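# Sort top-heavy tins into crate, leave steady ones standing

## Task

Four tins that look identical stand on the tip-test stand, and some of them are top-heavy. Every top-heavy tin must end up inside the grey crate. Every other tin must be left upright on the stand, ahead of the low stop bar. Nothing counts if it only stays put because the robot is holding it. To finish, open the grippers and move the arms away.

## Robot and tools

ROBOT AND FRAME. There are two xArm6 arms, each with a parallel two-finger gripper: left_arm, with its base at (+0.043, +0.338, 0) m, and right_arm, with its base at (+0.009, -0.272, 0) m. Both bases are turned only slightly about the vertical. All poses use one scene frame. Its origin is on the table top midway between the arms, +z is up, +x points out over the table, and left_arm sits on the +y side. The words left and right are arm names only, not sides of any camera image.

JOINT ORDER. Every row and every per-joint list uses this order for each arm: shoulder (joint2), elbow (joint3), waist (joint1), forearm roll (joint4), wrist pitch (joint5), wrist roll (joint6). The gripper opening comes after these. Stated ranges in rad: shoulder -2.059..2.094, elbow -3.927..0.192, waist ±6.283, forearm roll ±6.283, wrist pitch -1.693..3.142, wrist roll ±6.283. The real ends may differ from these by up to 0.010 rad.

ROW FORMAT. A row is one flat list of 14 numbers, each in [-1, 1], and both arms are always included. The first 7 belong to left_arm: six joint values, then the opening. The last 7 are the same for right_arm. Joint values are offsets, not poses, and 1.0 equals 2.036 rad. The opening is absolute: +1 is fully open and -1 is shut.

execute_actions(actions). actions is a list of actions, and each action is a table of up to 15 rows. Every row runs for one 1/30 s step, and an action always lasts 15 steps (0.5 s). If a table is shorter, its last row repeats. Joint offsets in every row of an action are measured from the angles at the start of that action, not from the previous row. For the first action in a call, that start is the last angles reported for this scene. If an action would push a joint more than 0.010 rad beyond its stated range, that action is refused for both arms. If any action is malformed, or the first action fails this check, the whole call is rejected and nothing moves. A joint driven into its true end stops there, and the result then says "joint sent to its limit". Sending an empty list just returns the current state and images.

move(target, speed, blocking). target is one 14-number row. Its offsets are taken from the "Joint positions" of the latest result that lists them, not from where the arm happens to be. All joints of both arms follow synchronized paths, so the gripper usually travels along a curve. There is no avoidance of obstacles or of the other arm. speed (0.01 to 2 rad/s, default 0.5) is the peak rate of whichever joint must travel furthest. Paths last between 0.5 and 10 s. Anything that would take longer is cut off at 10 s, short of the target. Finger values are applied at the start of the move. With blocking=false the call returns after 0.5 s while the motion continues. Until a result shows that move has finished, call wait or stop; other moves and execute_actions calls are refused meanwhile. The result adds a "move:" line. It gives the ending (done, off_target, moving, held, fault, possibly naming arms), then limits=held or limits=none, then the joint furthest from its target on each arm. Faster moves and targets set deeper past a contact both press harder.

wait(seconds), 0 to 10: lets time run while each arm holds its last command. stop(): brakes a running move; it needs room to do so. zoom_image(camera, region): camera is cam_high, cam_low, cam_left_wrist or cam_right_wrist. region is [x0, y0, x1, y1] in pixels of that camera's latest 896x504 image, at most 504x504. read_manual(section): licence texts only. finished_scene(scene): ends the current scene, given by its number, and cannot be undone. Replying without any tool call also ends the run.

RESULTS. Each arm's state line gives end_effector_position (m), end_effector_quat_wxyz, and linear and angular velocities in the scene frame. The reported position can be off, more so at long reach. "Joint positions" and "Joint velocities" list rad and rad/s in joint order, then the finger-pad gap in m (0.084 means fully open). "Joint targets" shows what the joints are currently driven toward. grip_measured is the measured opening on the command scale. Joint torques carry offsets and noise. "joint command not followed" means a clearance check altered some joint targets. MOTOR HOT appears at 65 °C. An OVER-TEMPERATURE FAULT brakes the arm until it cools, and holding loads adds heat.

GRIPPER. The fingers point along the gripper's +z and close along its y. The reported point lies between the pads at closure, about 2 cm short of the fingertips, and the tips reach about 10 mm further out as they close. To hold something, keep commanding an opening well below grip_measured; a bigger gap squeezes harder, up to about 24 N per pad for objects up to about 6 cm wide. Fast closing can overshoot that force.

MOTION LIMITS. Joint targets move at up to 3.14 rad/s and take 0.16 s to reach full speed. On each step a target stays within 0.623 rad of the measured angle, and a step that would move the gripper more than 70 mm is scaled back. Large motions therefore need several actions. The simulation keeps running while you compose a reply, with the last command held.

CAMERAS. cam_high and cam_low are fixed; cam_left_wrist and cam_right_wrist ride on the grippers. All are 896x504, and calibration (K, distortion, T_world_to_cam) is supplied but may be slightly off.

AVOID. Do not knock or drop anything off the table. Do not let the arms collide or press on each other. Avoid slams, drops and hard shoves. Contact torque reaching a joint's load limit (N m: waist 47, shoulder 47, elbow 28.2, forearm roll 28.2, wrist pitch 18.8, wrist roll 18.8) causes a torque fault. The arm then backs off, freezes for 10 s, and the rest of the call is skipped. Held objects and loose ones may occasionally get tugged or pushed.

Each tool is called after ">>>" in YAML: its name, and indented under it one key for each argument.

## Session

>>> execute_actions:
  actions: []

Scene clock: 0.00 s.
left_arm: end_effector_position=(-0.0483, +0.6404, +0.3140) grip_measured=+1.00 end_effector_quat_wxyz=(-0.388, -0.218, +0.818, +0.364) end_effector_velocity=(-0.000, -0.000, -0.000) end_effector_angular_velocity=(+0.000, +0.000, -0.000) | right_arm: end_effector_position=(-0.0967, -0.7388, +0.2785) grip_measured=+1.00 end_effector_quat_wxyz=(-0.415, +0.630, +0.655, +0.048) end_effector_velocity=(-0.000, +0.000, +0.000) end_effector_angular_velocity=(+0.000, -0.001, -0.000)
Joint names: [shoulder, elbow, waist, forearm roll, wrist pitch, wrist roll]
Joint positions: left_arm=[-0.948 -0.301  1.004  1.153  1.397 -2.86   0.084] | right_arm=[ 0.591 -1.974 -1.584 -0.537  2.07   3.068  0.084]
Joint velocities: left_arm=[-0.001  0.    -0.     0.     0.    -0.    -0.   ] | right_arm=[-0.001  0.001 -0.001  0.    -0.    -0.001  0.   ]
Joint torques (N m, as the arm reports them, + toward a larger angle): no reading
Joint targets: left_arm=[-0.948 -0.301 1.004 1.153 1.397 -2.860] | right_arm=[0.591 -1.974 -1.584 -0.537 2.070 3.068]

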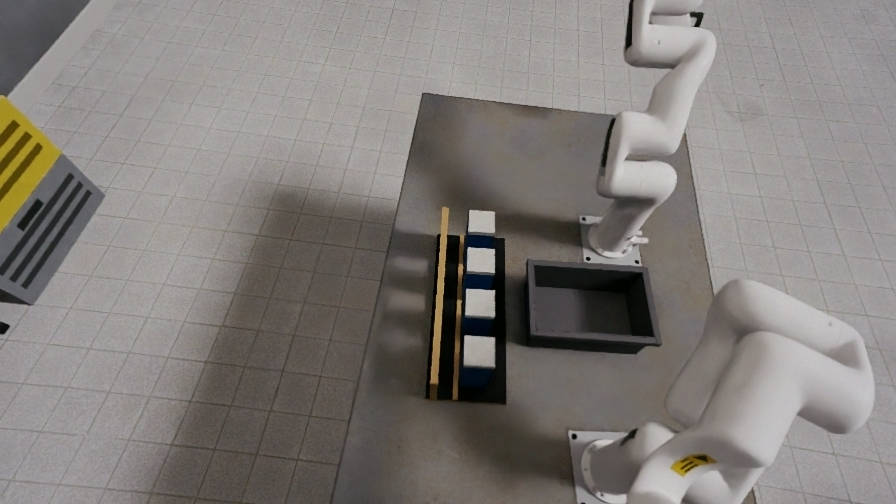

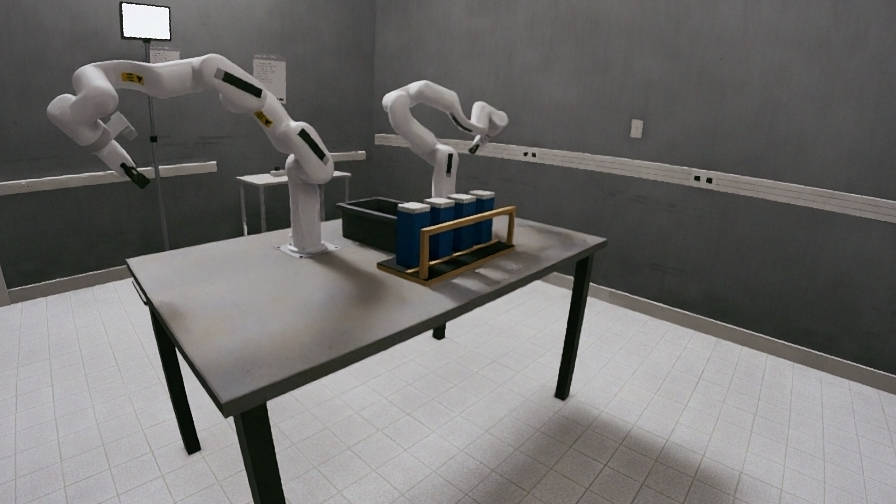

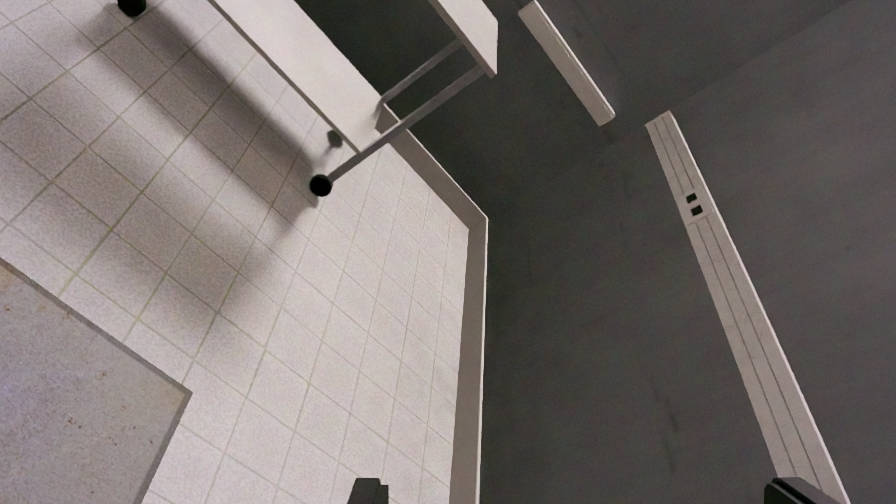

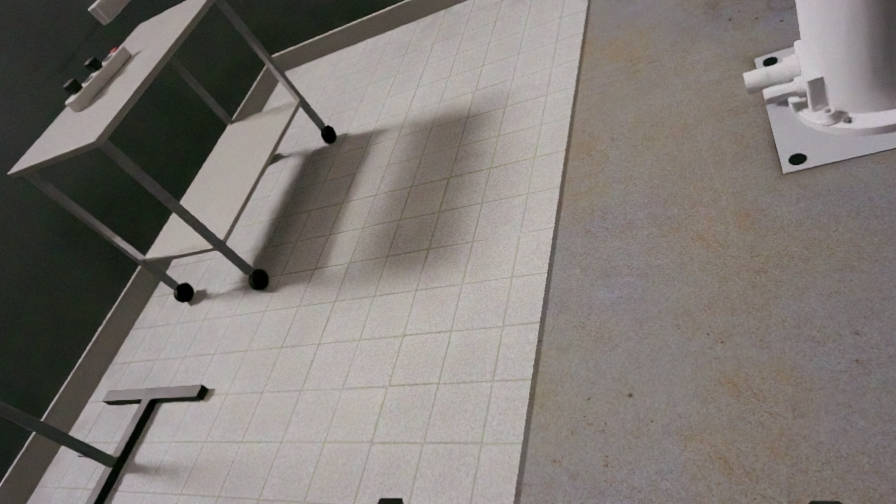

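>>> zoom_image:
  camera: "cam_high"
  region: [380, 180, 700, 420]

>>> zoom_image:
  camera: "cam_low"
  region: [320, 170, 560, 300]

Region (380, 180, 700, 420) of cam_high's 896x504 image, scaled by 1.575, with more detail than that image has; it fills the top 378 rows of this view, and the rest is white.

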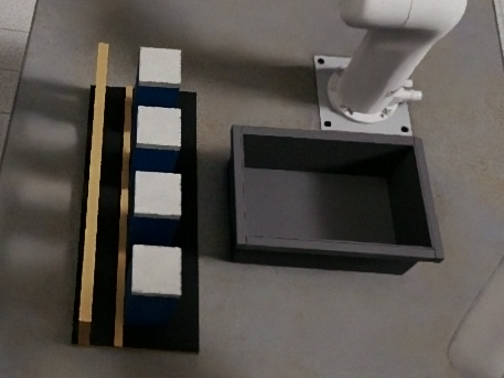

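Region (320, 170, 560, 300) of cam_low's 896x504 image, scaled by 2.100, with more detail than that image has; it fills the top 273 rows of this view, and the rest is white.

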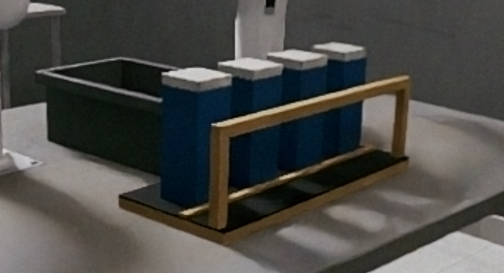

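>>> move:
  target: [0.2383,-0.2465,-0.8978,-0.5663,-0.0644,-0.5334,1,-0.4921,0.555,0.9838,0.2638,-0.4003,0.2289,1]
  speed: 1.0

Scene clock: 12.37 s.
left_arm: end_effector_position=(+0.3062, +0.1124, +0.2651) grip_measured=+1.00 end_effector_quat_wxyz=(-0.000, -0.048, +0.999, +0.000) end_effector_velocity=(-0.000, -0.000, +0.000) end_effector_angular_velocity=(-0.000, +0.000, -0.000) | right_arm: end_effector_position=(+0.3278, -0.1034, +0.2648) grip_measured=+1.00 end_effector_quat_wxyz=(-0.000, -0.047, +0.999, -0.000) end_effector_velocity=(-0.001, +0.001, -0.000) end_effector_angular_velocity=(+0.000, +0.001, +0.005)
Joint names: [shoulder, elbow, waist, forearm roll, wrist pitch, wrist roll]
Joint positions: left_arm=[-0.463 -0.803 -0.824 -0.     1.266 -3.946  0.084] | right_arm=[-0.41  -0.844  0.419 -0.     1.256  3.534  0.084]
Joint velocities: left_arm=[-0.     0.    -0.001 -0.     0.    -0.     0.   ] | right_arm=[-0.     0.001  0.005  0.001  0.    -0.001 -0.   ]
Joint torques (N m, as the arm reports them, + toward a larger angle): left_arm=[ -9.61 -12.34  -1.92  -0.49  -2.1   -0.88] | right_arm=[-17.78 -13.92  -1.98  -0.51  -1.24   0.43]
Joint targets: left_arm=[-0.463 -0.803 -0.824 -0.000 1.266 -3.946] | right_arm=[-0.411 -0.844 0.419 -0.000 1.256 3.534]
move: done; limits=none; left_arm: farthest joint: the waist, 0.000 radians from its target (1.828 radians at the start); right_arm: farthest joint: the wrist pitch, 0.001 radians from its target (0.815 radians at the start)
camera_calibration (this result's frames):
cam_left_wrist: T_world_to_cam=[[-0.119566, 0.992751, 0.0122008, -0.0531031], [0.992803, 0.119471, 0.00830113, -0.254237], [0.00678333, 0.0131055, -0.999891, 0.395534], [0, 0, 0, 1]] pos_world=[0.243375, 0.0779084, 0.398249]
cam_right_wrist: T_world_to_cam=[[-0.0763911, 0.997071, -0.0037173, 0.161358], [0.997072, 0.0763773, -0.00371252, -0.25111], [-0.00341773, -0.00399002, -0.999986, 0.397432], [0, 0, 0, 1]] pos_world=[0.26406, -0.14012, 0.397094]

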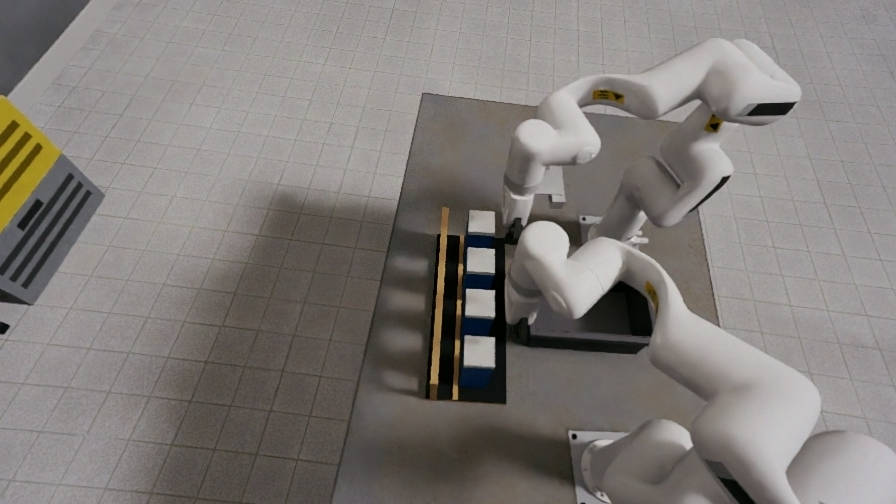

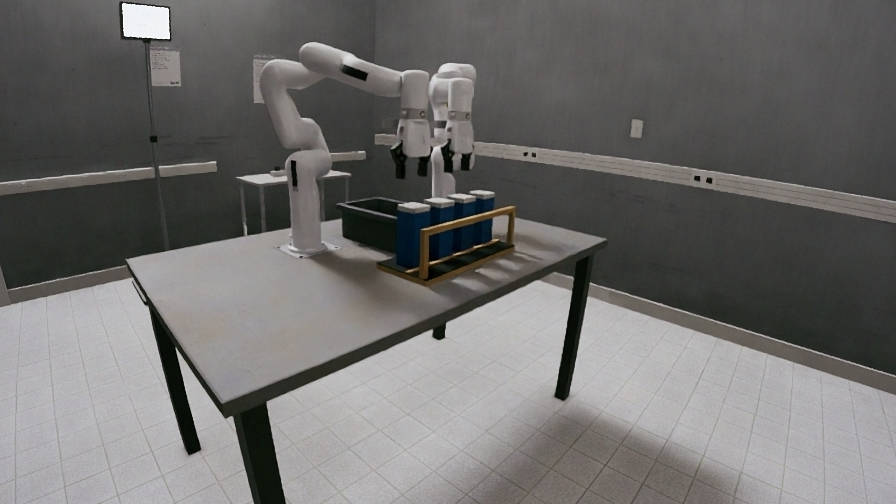

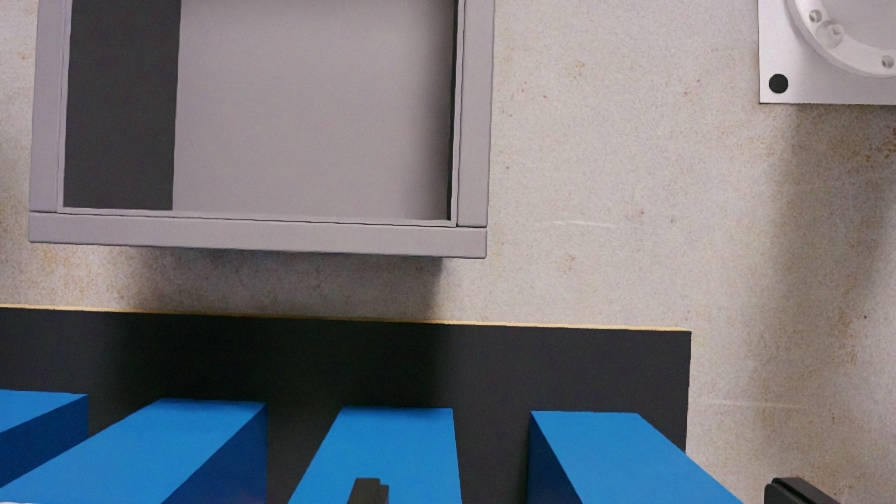

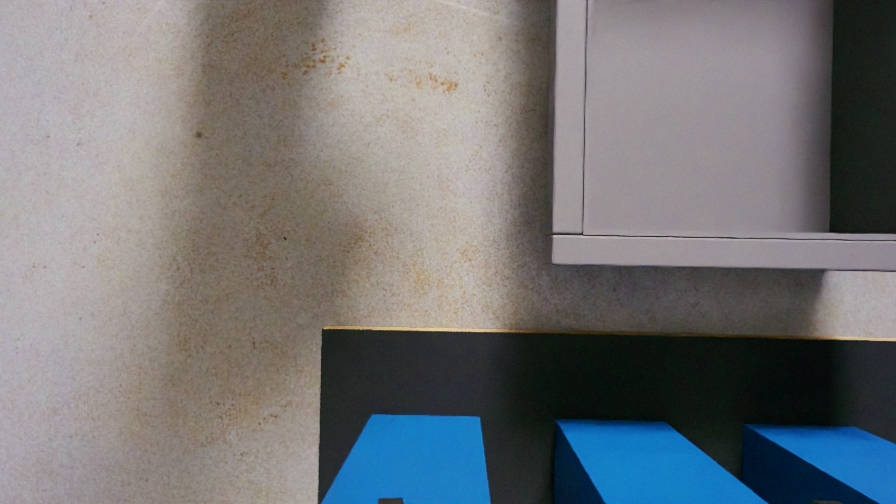

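>>> move:
  target: [0.0622,0.1246,0,0,-0.1868,0,1,0.062,0.1219,0,0,-0.1848,0,1]
  speed: 0.6

Scene clock: 14.53 s.
left_arm: end_effector_position=(+0.3064, +0.1122, +0.1453) grip_measured=+1.00 end_effector_quat_wxyz=(+0.000, -0.048, +0.999, -0.000) end_effector_velocity=(-0.001, +0.001, -0.002) end_effector_angular_velocity=(+0.002, +0.001, -0.000) | right_arm: end_effector_position=(+0.3282, -0.1032, +0.1455) grip_measured=+1.00 end_effector_quat_wxyz=(+0.001, -0.047, +0.999, +0.000) end_effector_velocity=(-0.001, -0.000, -0.002) end_effector_angular_velocity=(-0.001, +0.002, -0.000)
Joint names: [shoulder, elbow, waist, forearm roll, wrist pitch, wrist roll]
Joint positions: left_arm=[-0.336 -0.55  -0.824 -0.     0.886 -3.946  0.084] | right_arm=[-0.284 -0.596  0.419 -0.     0.88   3.534  0.084]
Joint velocities: left_arm=[ 0.001  0.003  0.     0.001 -0.002 -0.    -0.   ] | right_arm=[ 0.002  0.003  0.    -0.    -0.003  0.001  0.   ]
Joint torques (N m, as the arm reports them, + toward a larger angle): left_arm=[-10.93 -11.37  -1.76  -0.66  -2.02  -0.8 ] | right_arm=[-19.47 -12.95  -2.04  -0.6   -1.24   0.39]
Joint targets: left_arm=[-0.336 -0.550 -0.824 -0.000 0.886 -3.946] | right_arm=[-0.284 -0.596 0.419 -0.000 0.879 3.534]
move: done; limits=none; left_arm: farthest joint: the elbow, 0.001 radians from its target (0.254 radians at the start); right_arm: farthest joint: the shoulder, 0.001 radians from its target (0.127 radians at the start)
camera_calibration (this result's frames):
cam_left_wrist: T_world_to_cam=[[-0.119624, 0.992748, 0.0118605, -0.0514011], [0.992793, 0.119527, 0.00864646, -0.253468], [0.00716611, 0.0128094, -0.999892, 0.275624], [0, 0, 0, 1]] pos_world=[0.243517, 0.077794, 0.278396]
cam_right_wrist: T_world_to_cam=[[-0.0764302, 0.997071, -0.00278567, 0.160614], [0.997074, 0.0764258, -0.00162789, -0.252236], [-0.00141022, -0.00290194, -0.999995, 0.277547], [0, 0, 0, 1]] pos_world=[0.264165, -0.140061, 0.277583]

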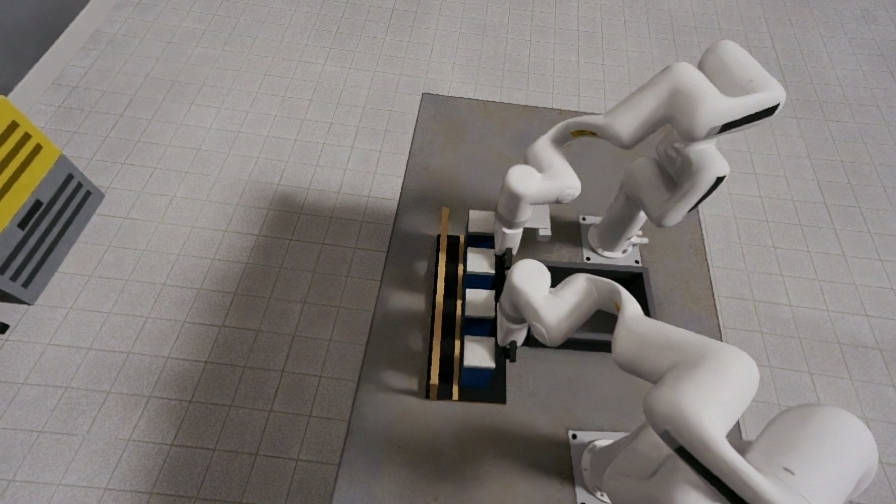

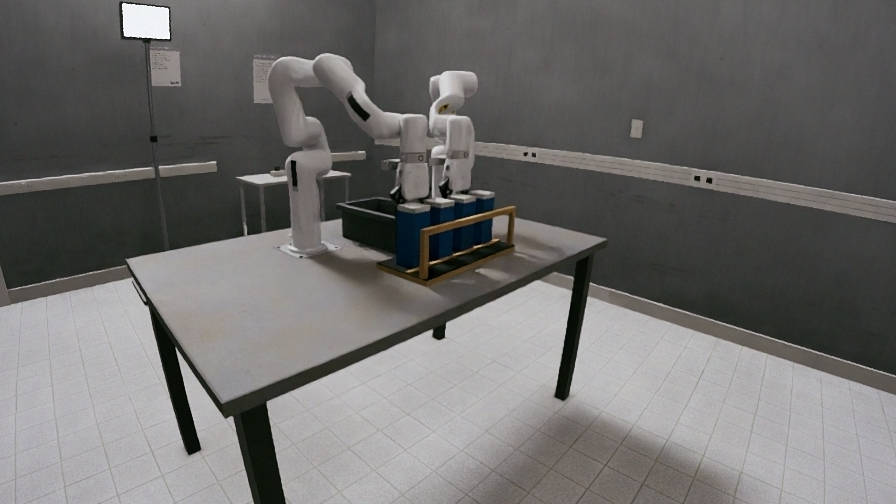

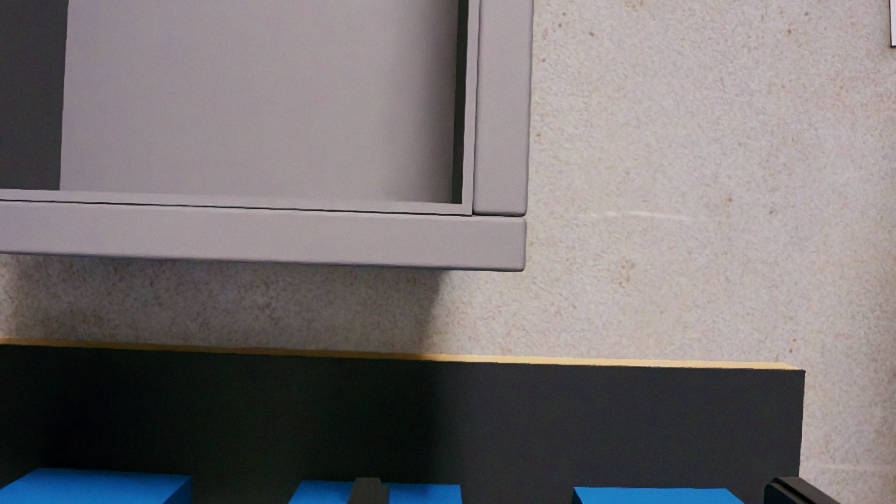

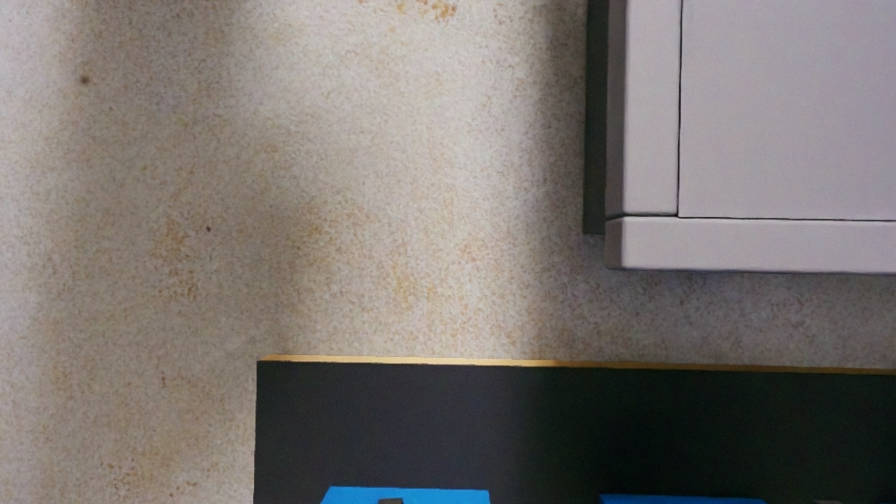

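>>> move:
  target: [0.1034,-0.0991,0.0707,0,-0.0043,0.0702,1,0.1258,-0.1291,-0.0344,0,0.0033,-0.0345,1]
  speed: 0.15

Scene clock: 17.23 s.
left_arm: end_effector_position=(+0.3862, +0.1204, +0.1454) grip_measured=+1.00 end_effector_quat_wxyz=(+0.000, -0.048, +0.999, -0.000) end_effector_velocity=(+0.001, +0.000, -0.000) end_effector_angular_velocity=(-0.000, +0.000, +0.000) | right_arm: end_effector_position=(+0.4077, -0.0955, +0.1455) grip_measured=+1.00 end_effector_quat_wxyz=(+0.001, -0.048, +0.999, +0.000) end_effector_velocity=(+0.002, -0.000, +0.001) end_effector_angular_velocity=(+0.001, -0.003, -0.001)
Joint names: [shoulder, elbow, waist, forearm roll, wrist pitch, wrist roll]
Joint positions: left_arm=[-0.127 -0.752 -0.68  -0.     0.878 -3.803  0.084] | right_arm=[-0.029 -0.859  0.349 -0.     0.886  3.464  0.084]
Joint velocities: left_arm=[ 0.002 -0.001  0.002 -0.    -0.001  0.002  0.   ] | right_arm=[ 0.002 -0.003 -0.002 -0.001 -0.002 -0.001  0.   ]
Joint torques (N m, as the arm reports them, + toward a larger angle): left_arm=[-13.24 -10.7    0.58   0.19  -2.67  -0.73] | right_arm=[-24.2  -12.77  -3.54  -1.42  -1.96   0.5 ]
Joint targets: left_arm=[-0.126 -0.752 -0.680 -0.000 0.877 -3.803] | right_arm=[-0.028 -0.859 0.349 -0.000 0.886 3.464]
move: done; limits=none; left_arm: farthest joint: the shoulder, 0.001 radians from its target (0.211 radians at the start); right_arm: farthest joint: the shoulder, 0.001 radians from its target (0.256 radians at the start)
camera_calibration (this result's frames):
cam_left_wrist: T_world_to_cam=[[-0.120436, 0.992653, 0.0116124, -0.04958], [0.992693, 0.120337, 0.0089187, -0.333716], [0.00745577, 0.0126017, -0.999893, 0.275036], [0, 0, 0, 1]] pos_world=[0.323255, 0.0859081, 0.278558]
cam_right_wrist: T_world_to_cam=[[-0.0766827, 0.997052, -0.00281771, 0.159163], [0.997055, 0.0766789, -0.00146248, -0.332076], [-0.00124211, -0.00292156, -0.999995, 0.277623], [0, 0, 0, 1]] pos_world=[0.343648, -0.13242, 0.277584]

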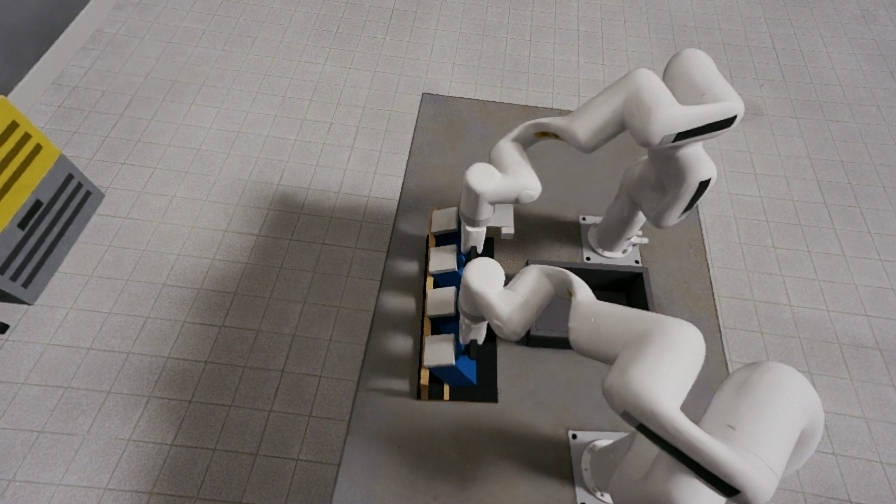

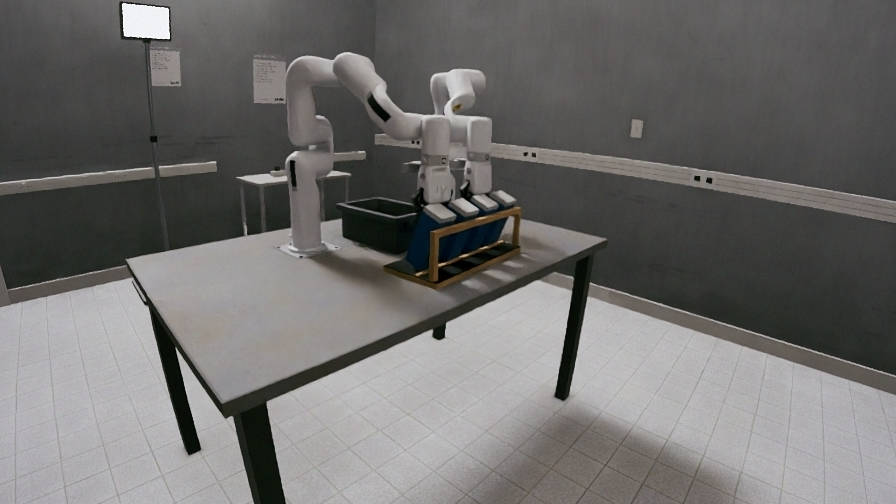

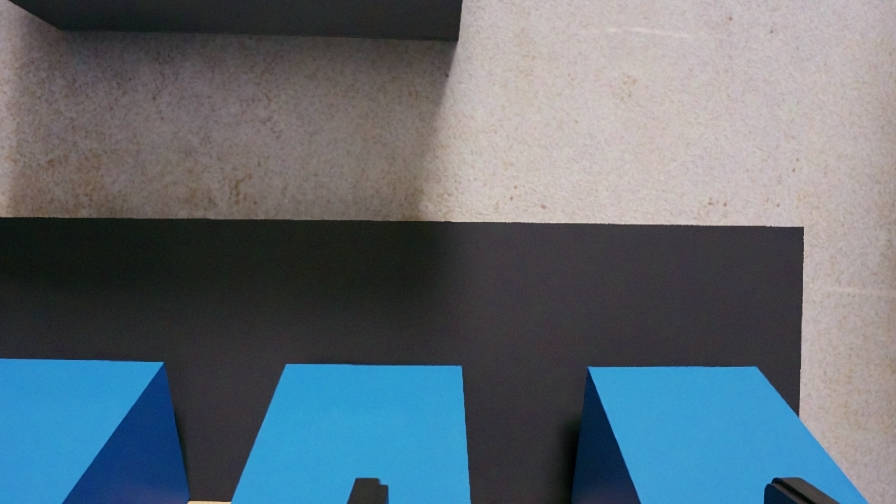

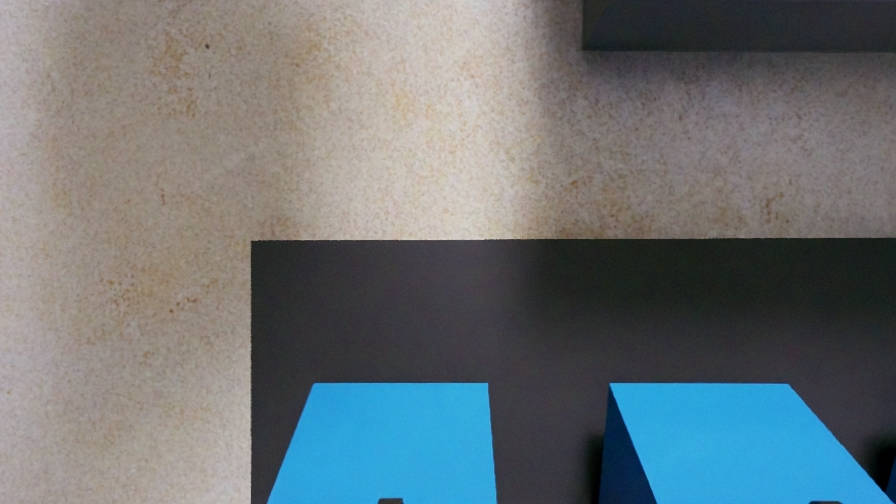

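>>> move:
  target: [-0.1034,0.0991,-0.0707,0,0.0043,-0.0702,1,-0.1258,0.1291,0.0344,0,-0.0033,0.0345,1]
  speed: 0.15

Scene clock: 19.70 s.
left_arm: end_effector_position=(+0.3065, +0.1121, +0.1454) grip_measured=+1.00 end_effector_quat_wxyz=(+0.000, -0.047, +0.999, -0.000) end_effector_velocity=(-0.001, +0.000, -0.000) end_effector_angular_velocity=(+0.001, +0.001, -0.000) | right_arm: end_effector_position=(+0.3282, -0.1032, +0.1456) grip_measured=+1.00 end_effector_quat_wxyz=(+0.001, -0.047, +0.999, +0.000) end_effector_velocity=(-0.001, +0.000, -0.000) end_effector_angular_velocity=(-0.001, +0.001, +0.003)
Joint names: [shoulder, elbow, waist, forearm roll, wrist pitch, wrist roll]
Joint positions: left_arm=[-0.337 -0.55  -0.824 -0.     0.886 -3.946  0.084] | right_arm=[-0.285 -0.597  0.419 -0.     0.88   3.534  0.084]
Joint velocities: left_arm=[-0.002  0.003 -0.001  0.     0.    -0.001 -0.   ] | right_arm=[-0.002  0.003  0.002 -0.001  0.    -0.001  0.   ]
Joint torques (N m, as the arm reports them, + toward a larger angle): left_arm=[-10.88 -11.34  -1.73  -0.64  -2.02  -0.84] | right_arm=[-19.53 -12.83  -2.17  -0.51  -1.25   0.39]
Joint targets: left_arm=[-0.337 -0.550 -0.824 -0.000 0.886 -3.946] | right_arm=[-0.285 -0.596 0.419 -0.000 0.880 3.534]
move: done; limits=none; left_arm: farthest joint: the shoulder, 0.001 radians from its target (0.211 radians at the start); right_arm: farthest joint: the shoulder, 0.001 radians from its target (0.257 radians at the start)
camera_calibration (this result's frames):
cam_left_wrist: T_world_to_cam=[[-0.119496, 0.992767, 0.0115632, -0.05129], [0.992807, 0.119397, 0.00885306, -0.253504], [0.00740841, 0.012538, -0.999894, 0.275721], [0, 0, 0, 1]] pos_world=[0.243509, 0.0777298, 0.278529]
cam_right_wrist: T_world_to_cam=[[-0.0764429, 0.99707, -0.00271399, 0.160582], [0.997073, 0.0764391, -0.00147077, -0.252297], [-0.00125901, -0.00281848, -0.999995, 0.277565], [0, 0, 0, 1]] pos_world=[0.264184, -0.140044, 0.277628]

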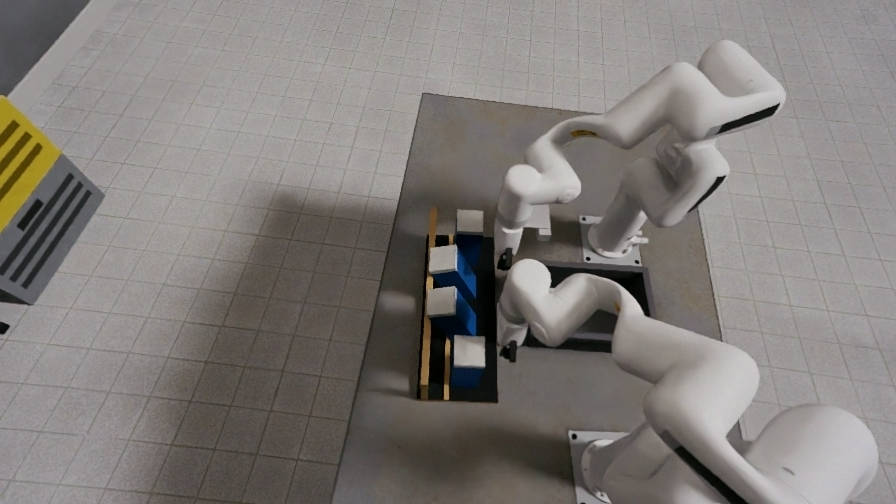

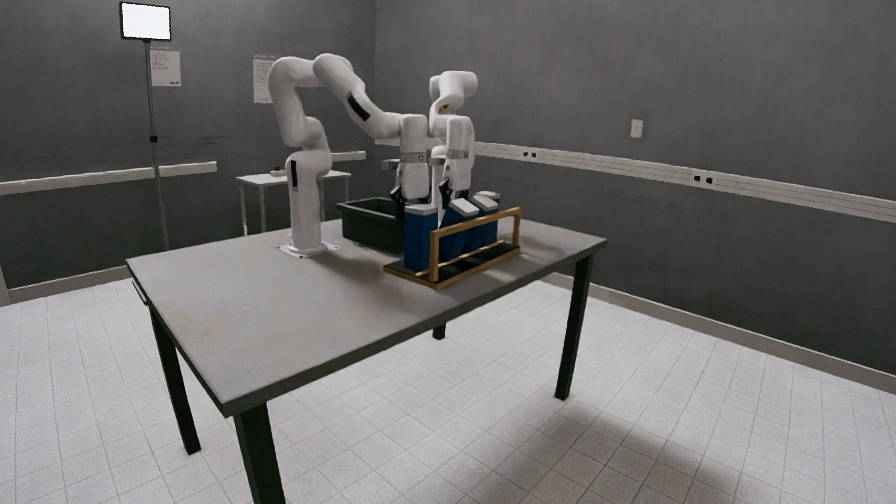

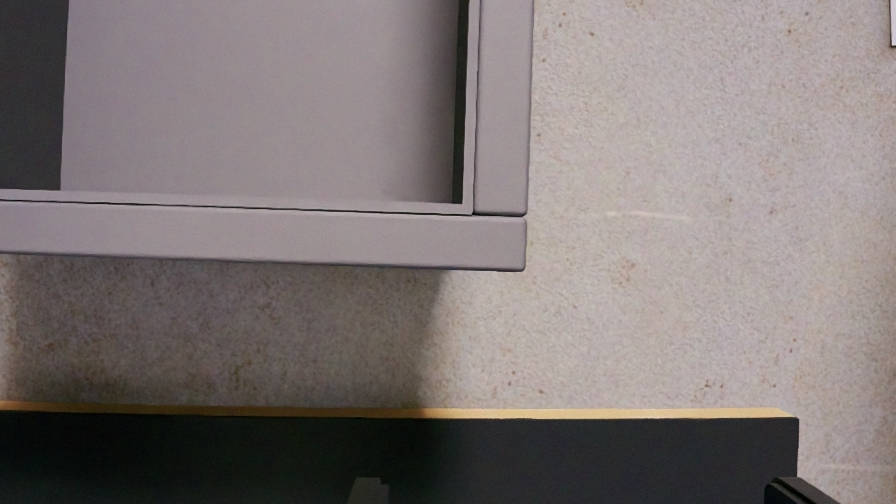

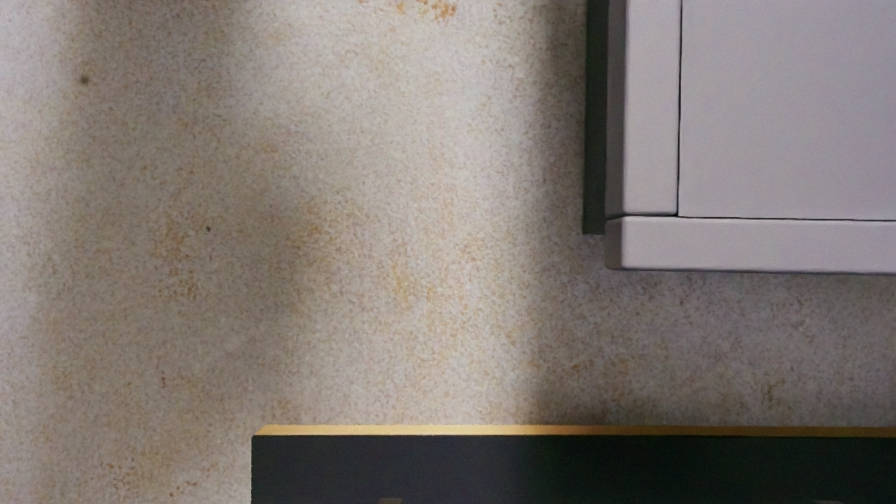

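>>> move:
  target: [-0.0622,-0.1246,0,0,0.1868,0,1,-0.062,-0.1219,0,0,0.1848,0,1]
  speed: 0.8

>>> move:
  target: [0.2539,-0.2146,0.055,0,-0.0393,0.0547,1,0,0,0,0,0,0,1]
  speed: 0.8

Scene clock: 24.23 s.
left_arm: end_effector_position=(+0.3062, +0.1123, +0.2652) grip_measured=+1.00 end_effector_quat_wxyz=(-0.000, -0.047, +0.999, -0.000) end_effector_velocity=(+0.000, -0.000, +0.002) end_effector_angular_velocity=(-0.002, -0.002, -0.000) | right_arm: end_effector_position=(+0.3278, -0.1034, +0.2649) grip_measured=+1.00 end_effector_quat_wxyz=(-0.000, -0.047, +0.999, -0.000) end_effector_velocity=(+0.001, +0.000, +0.002) end_effector_angular_velocity=(+0.002, -0.004, -0.001)
Joint names: [shoulder, elbow, waist, forearm roll, wrist pitch, wrist roll]
Joint positions: left_arm=[-0.463 -0.803 -0.824 -0.     1.266 -3.946  0.084] | right_arm=[-0.41  -0.844  0.419 -0.     1.256  3.534  0.084]
Joint velocities: left_arm=[-0.002 -0.003 -0.     0.     0.002 -0.     0.   ] | right_arm=[-0.002 -0.004 -0.001  0.     0.002 -0.     0.   ]
Joint torques (N m, as the arm reports them, + toward a larger angle): left_arm=[ -9.95 -12.23  -1.7   -0.55  -2.03  -0.83] | right_arm=[-17.82 -13.96  -2.08  -0.51  -1.22   0.46]
Joint targets: left_arm=[-0.463 -0.804 -0.824 -0.000 1.267 -3.946] | right_arm=[-0.411 -0.845 0.419 -0.000 1.256 3.534]
move: done; limits=none; left_arm: farthest joint: the shoulder, 0.001 radians from its target (0.127 radians at the start); right_arm: farthest joint: the shoulder, 0.001 radians from its target (0.126 radians at the start)
camera_calibration (this result's frames):
cam_left_wrist: T_world_to_cam=[[-0.119416, 0.992772, 0.0119642, -0.053019], [0.99282, 0.11932, 0.00843792, -0.254236], [0.00694937, 0.0128859, -0.999893, 0.39561], [0, 0, 0, 1]] pos_world=[0.24333, 0.0778735, 0.398348]
cam_right_wrist: T_world_to_cam=[[-0.0764058, 0.99707, -0.0036783, 0.161337], [0.997071, 0.0763924, -0.00363429, -0.251143], [-0.00334265, -0.0039452, -0.999987, 0.397431], [0, 0, 0, 1]] pos_world=[0.264063, -0.140111, 0.397106]

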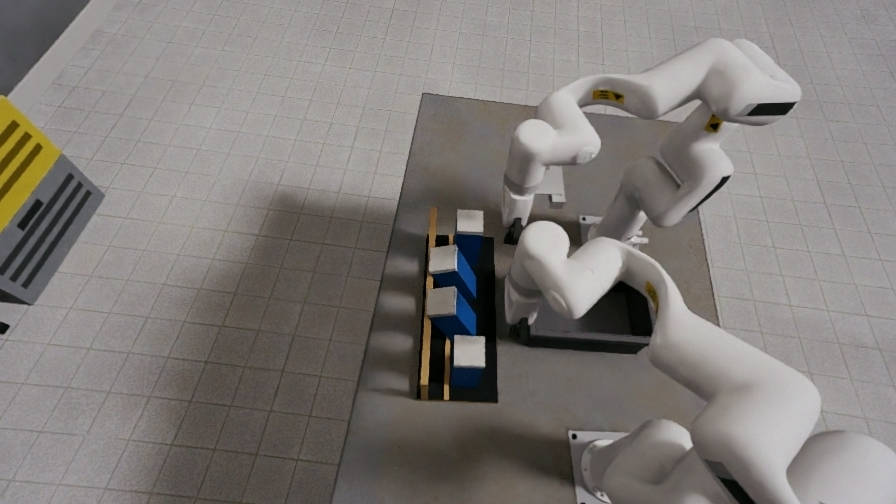

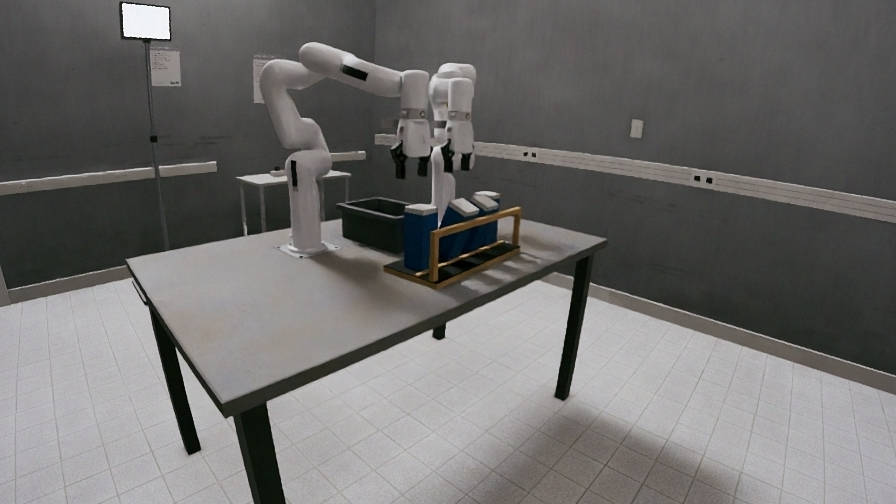

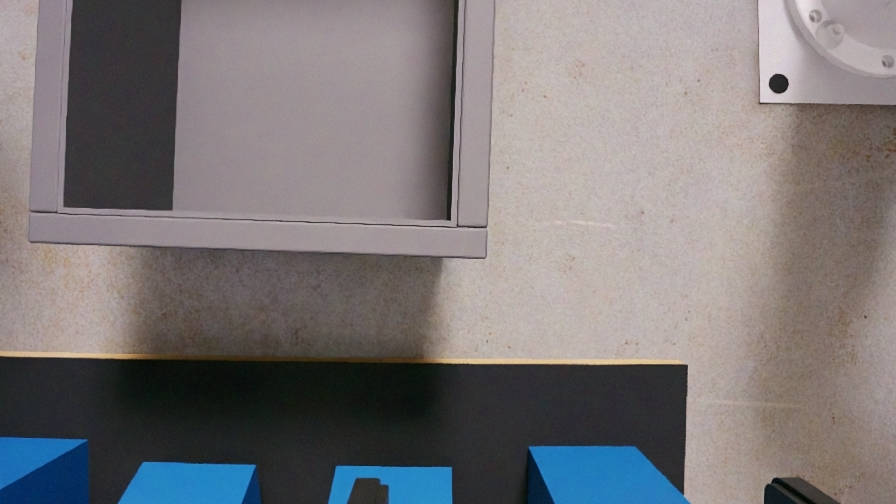

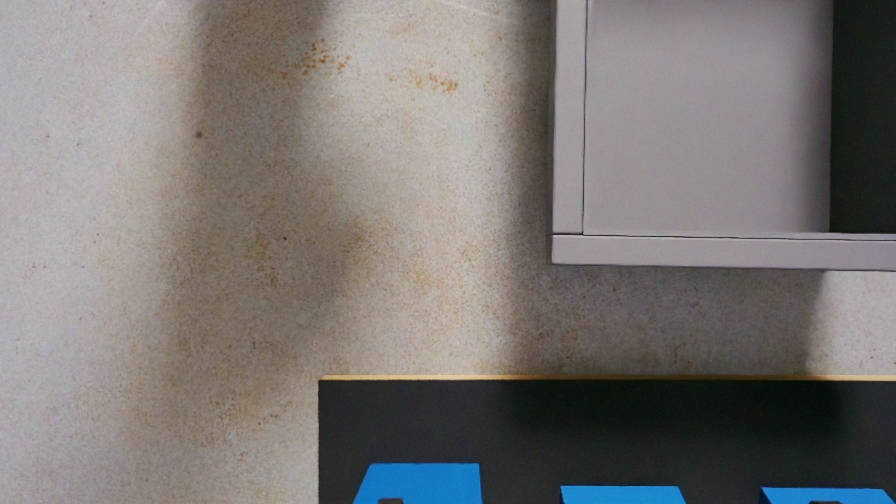

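Scene clock: 25.63 s.
left_arm: end_effector_position=(+0.4492, +0.0618, +0.2403) grip_measured=+1.00 end_effector_quat_wxyz=(+0.000, -0.048, +0.999, -0.000) end_effector_velocity=(+0.001, -0.000, -0.001) end_effector_angular_velocity=(+0.001, +0.001, +0.000) | right_arm: end_effector_position=(+0.3278, -0.1034, +0.2649) grip_measured=+1.00 end_effector_quat_wxyz=(-0.000, -0.047, +0.999, -0.000) end_effector_velocity=(+0.000, -0.000, -0.000) end_effector_angular_velocity=(-0.001, -0.000, +0.001)
Joint names: [shoulder, elbow, waist, forearm roll, wrist pitch, wrist roll]
Joint positions: left_arm=[ 0.053 -1.24  -0.712 -0.     1.186 -3.835  0.084] | right_arm=[-0.41  -0.844  0.419 -0.     1.256  3.534  0.084]
Joint velocities: left_arm=[ 0.004 -0.001  0.001  0.    -0.     0.     0.   ] | right_arm=[ 0.     0.001 -0.001 -0.001 -0.001 -0.002  0.   ]
Joint torques (N m, as the arm reports them, + toward a larger angle): left_arm=[-19.16 -12.22  -1.72  -0.66  -2.04  -0.91] | right_arm=[-17.59 -14.04  -2.14  -0.64  -1.25   0.39]
Joint targets: left_arm=[0.054 -1.240 -0.712 -0.000 1.186 -3.835] | right_arm=[-0.410 -0.844 0.419 -0.000 1.256 3.534]
move: done; limits=none; left_arm: farthest joint: the shoulder, 0.001 radians from its target (0.517 radians at the start); right_arm: farthest joint: the waist, 0.000 radians from its target (0.000 radians at the start)
camera_calibration (this result's frames):
cam_left_wrist: T_world_to_cam=[[-0.119957, 0.992709, 0.0117628, 0.0148183], [0.992753, 0.11986, 0.00866787, -0.39001], [0.00719479, 0.0127173, -0.999893, 0.370236], [0, 0, 0, 1]] pos_world=[0.386298, 0.0273279, 0.373403]
cam_right_wrist: T_world_to_cam=[[-0.0764059, 0.99707, -0.0036785, 0.161337], [0.997071, 0.0763926, -0.00363431, -0.251143], [-0.00334265, -0.00394541, -0.999987, 0.397431], [0, 0, 0, 1]] pos_world=[0.264063, -0.140111, 0.397106]

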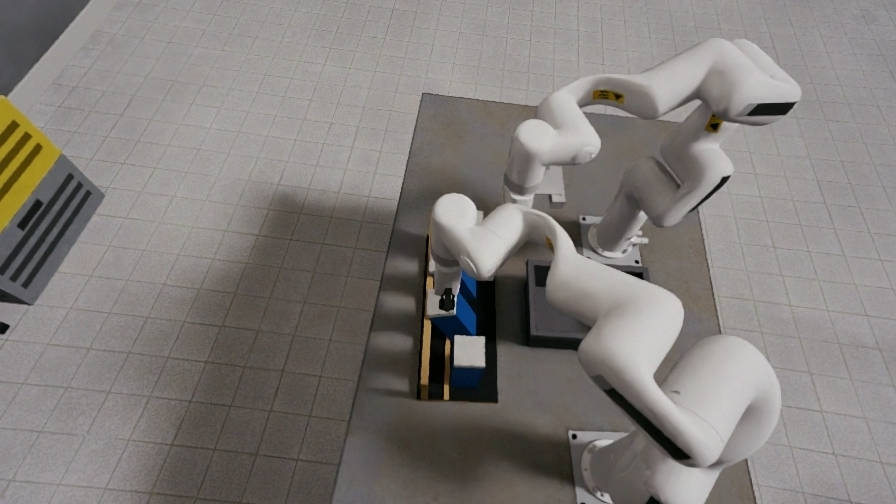

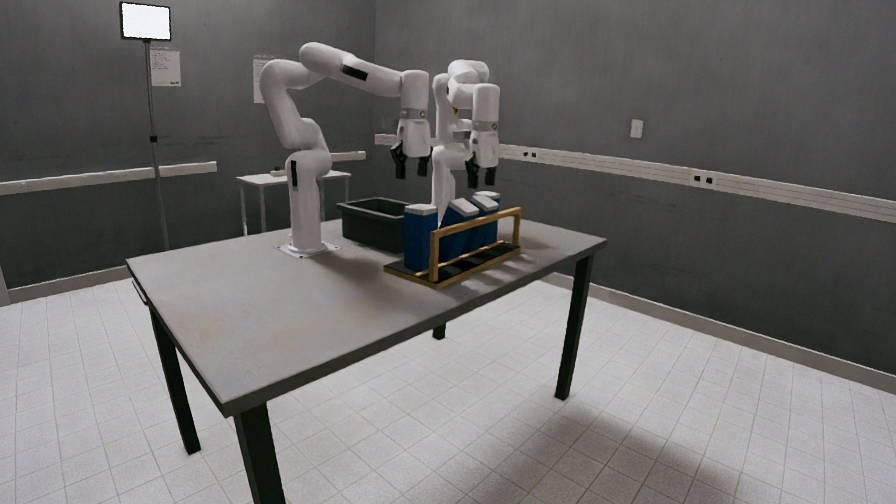

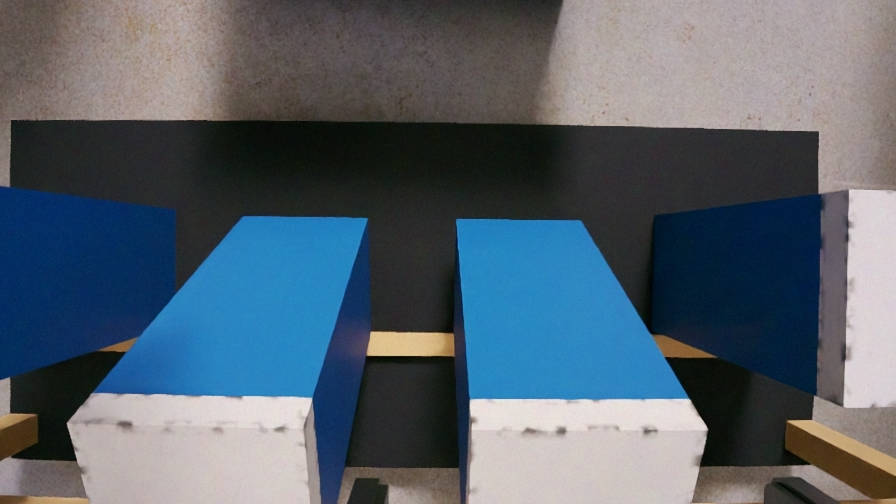

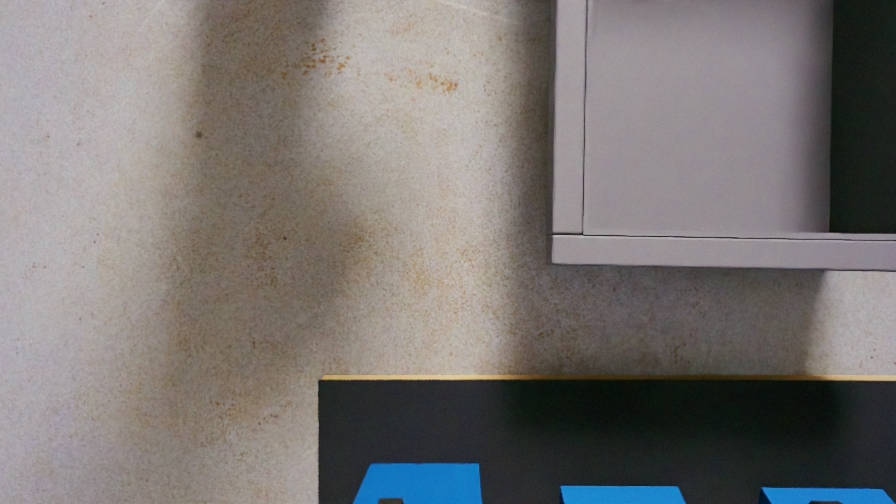

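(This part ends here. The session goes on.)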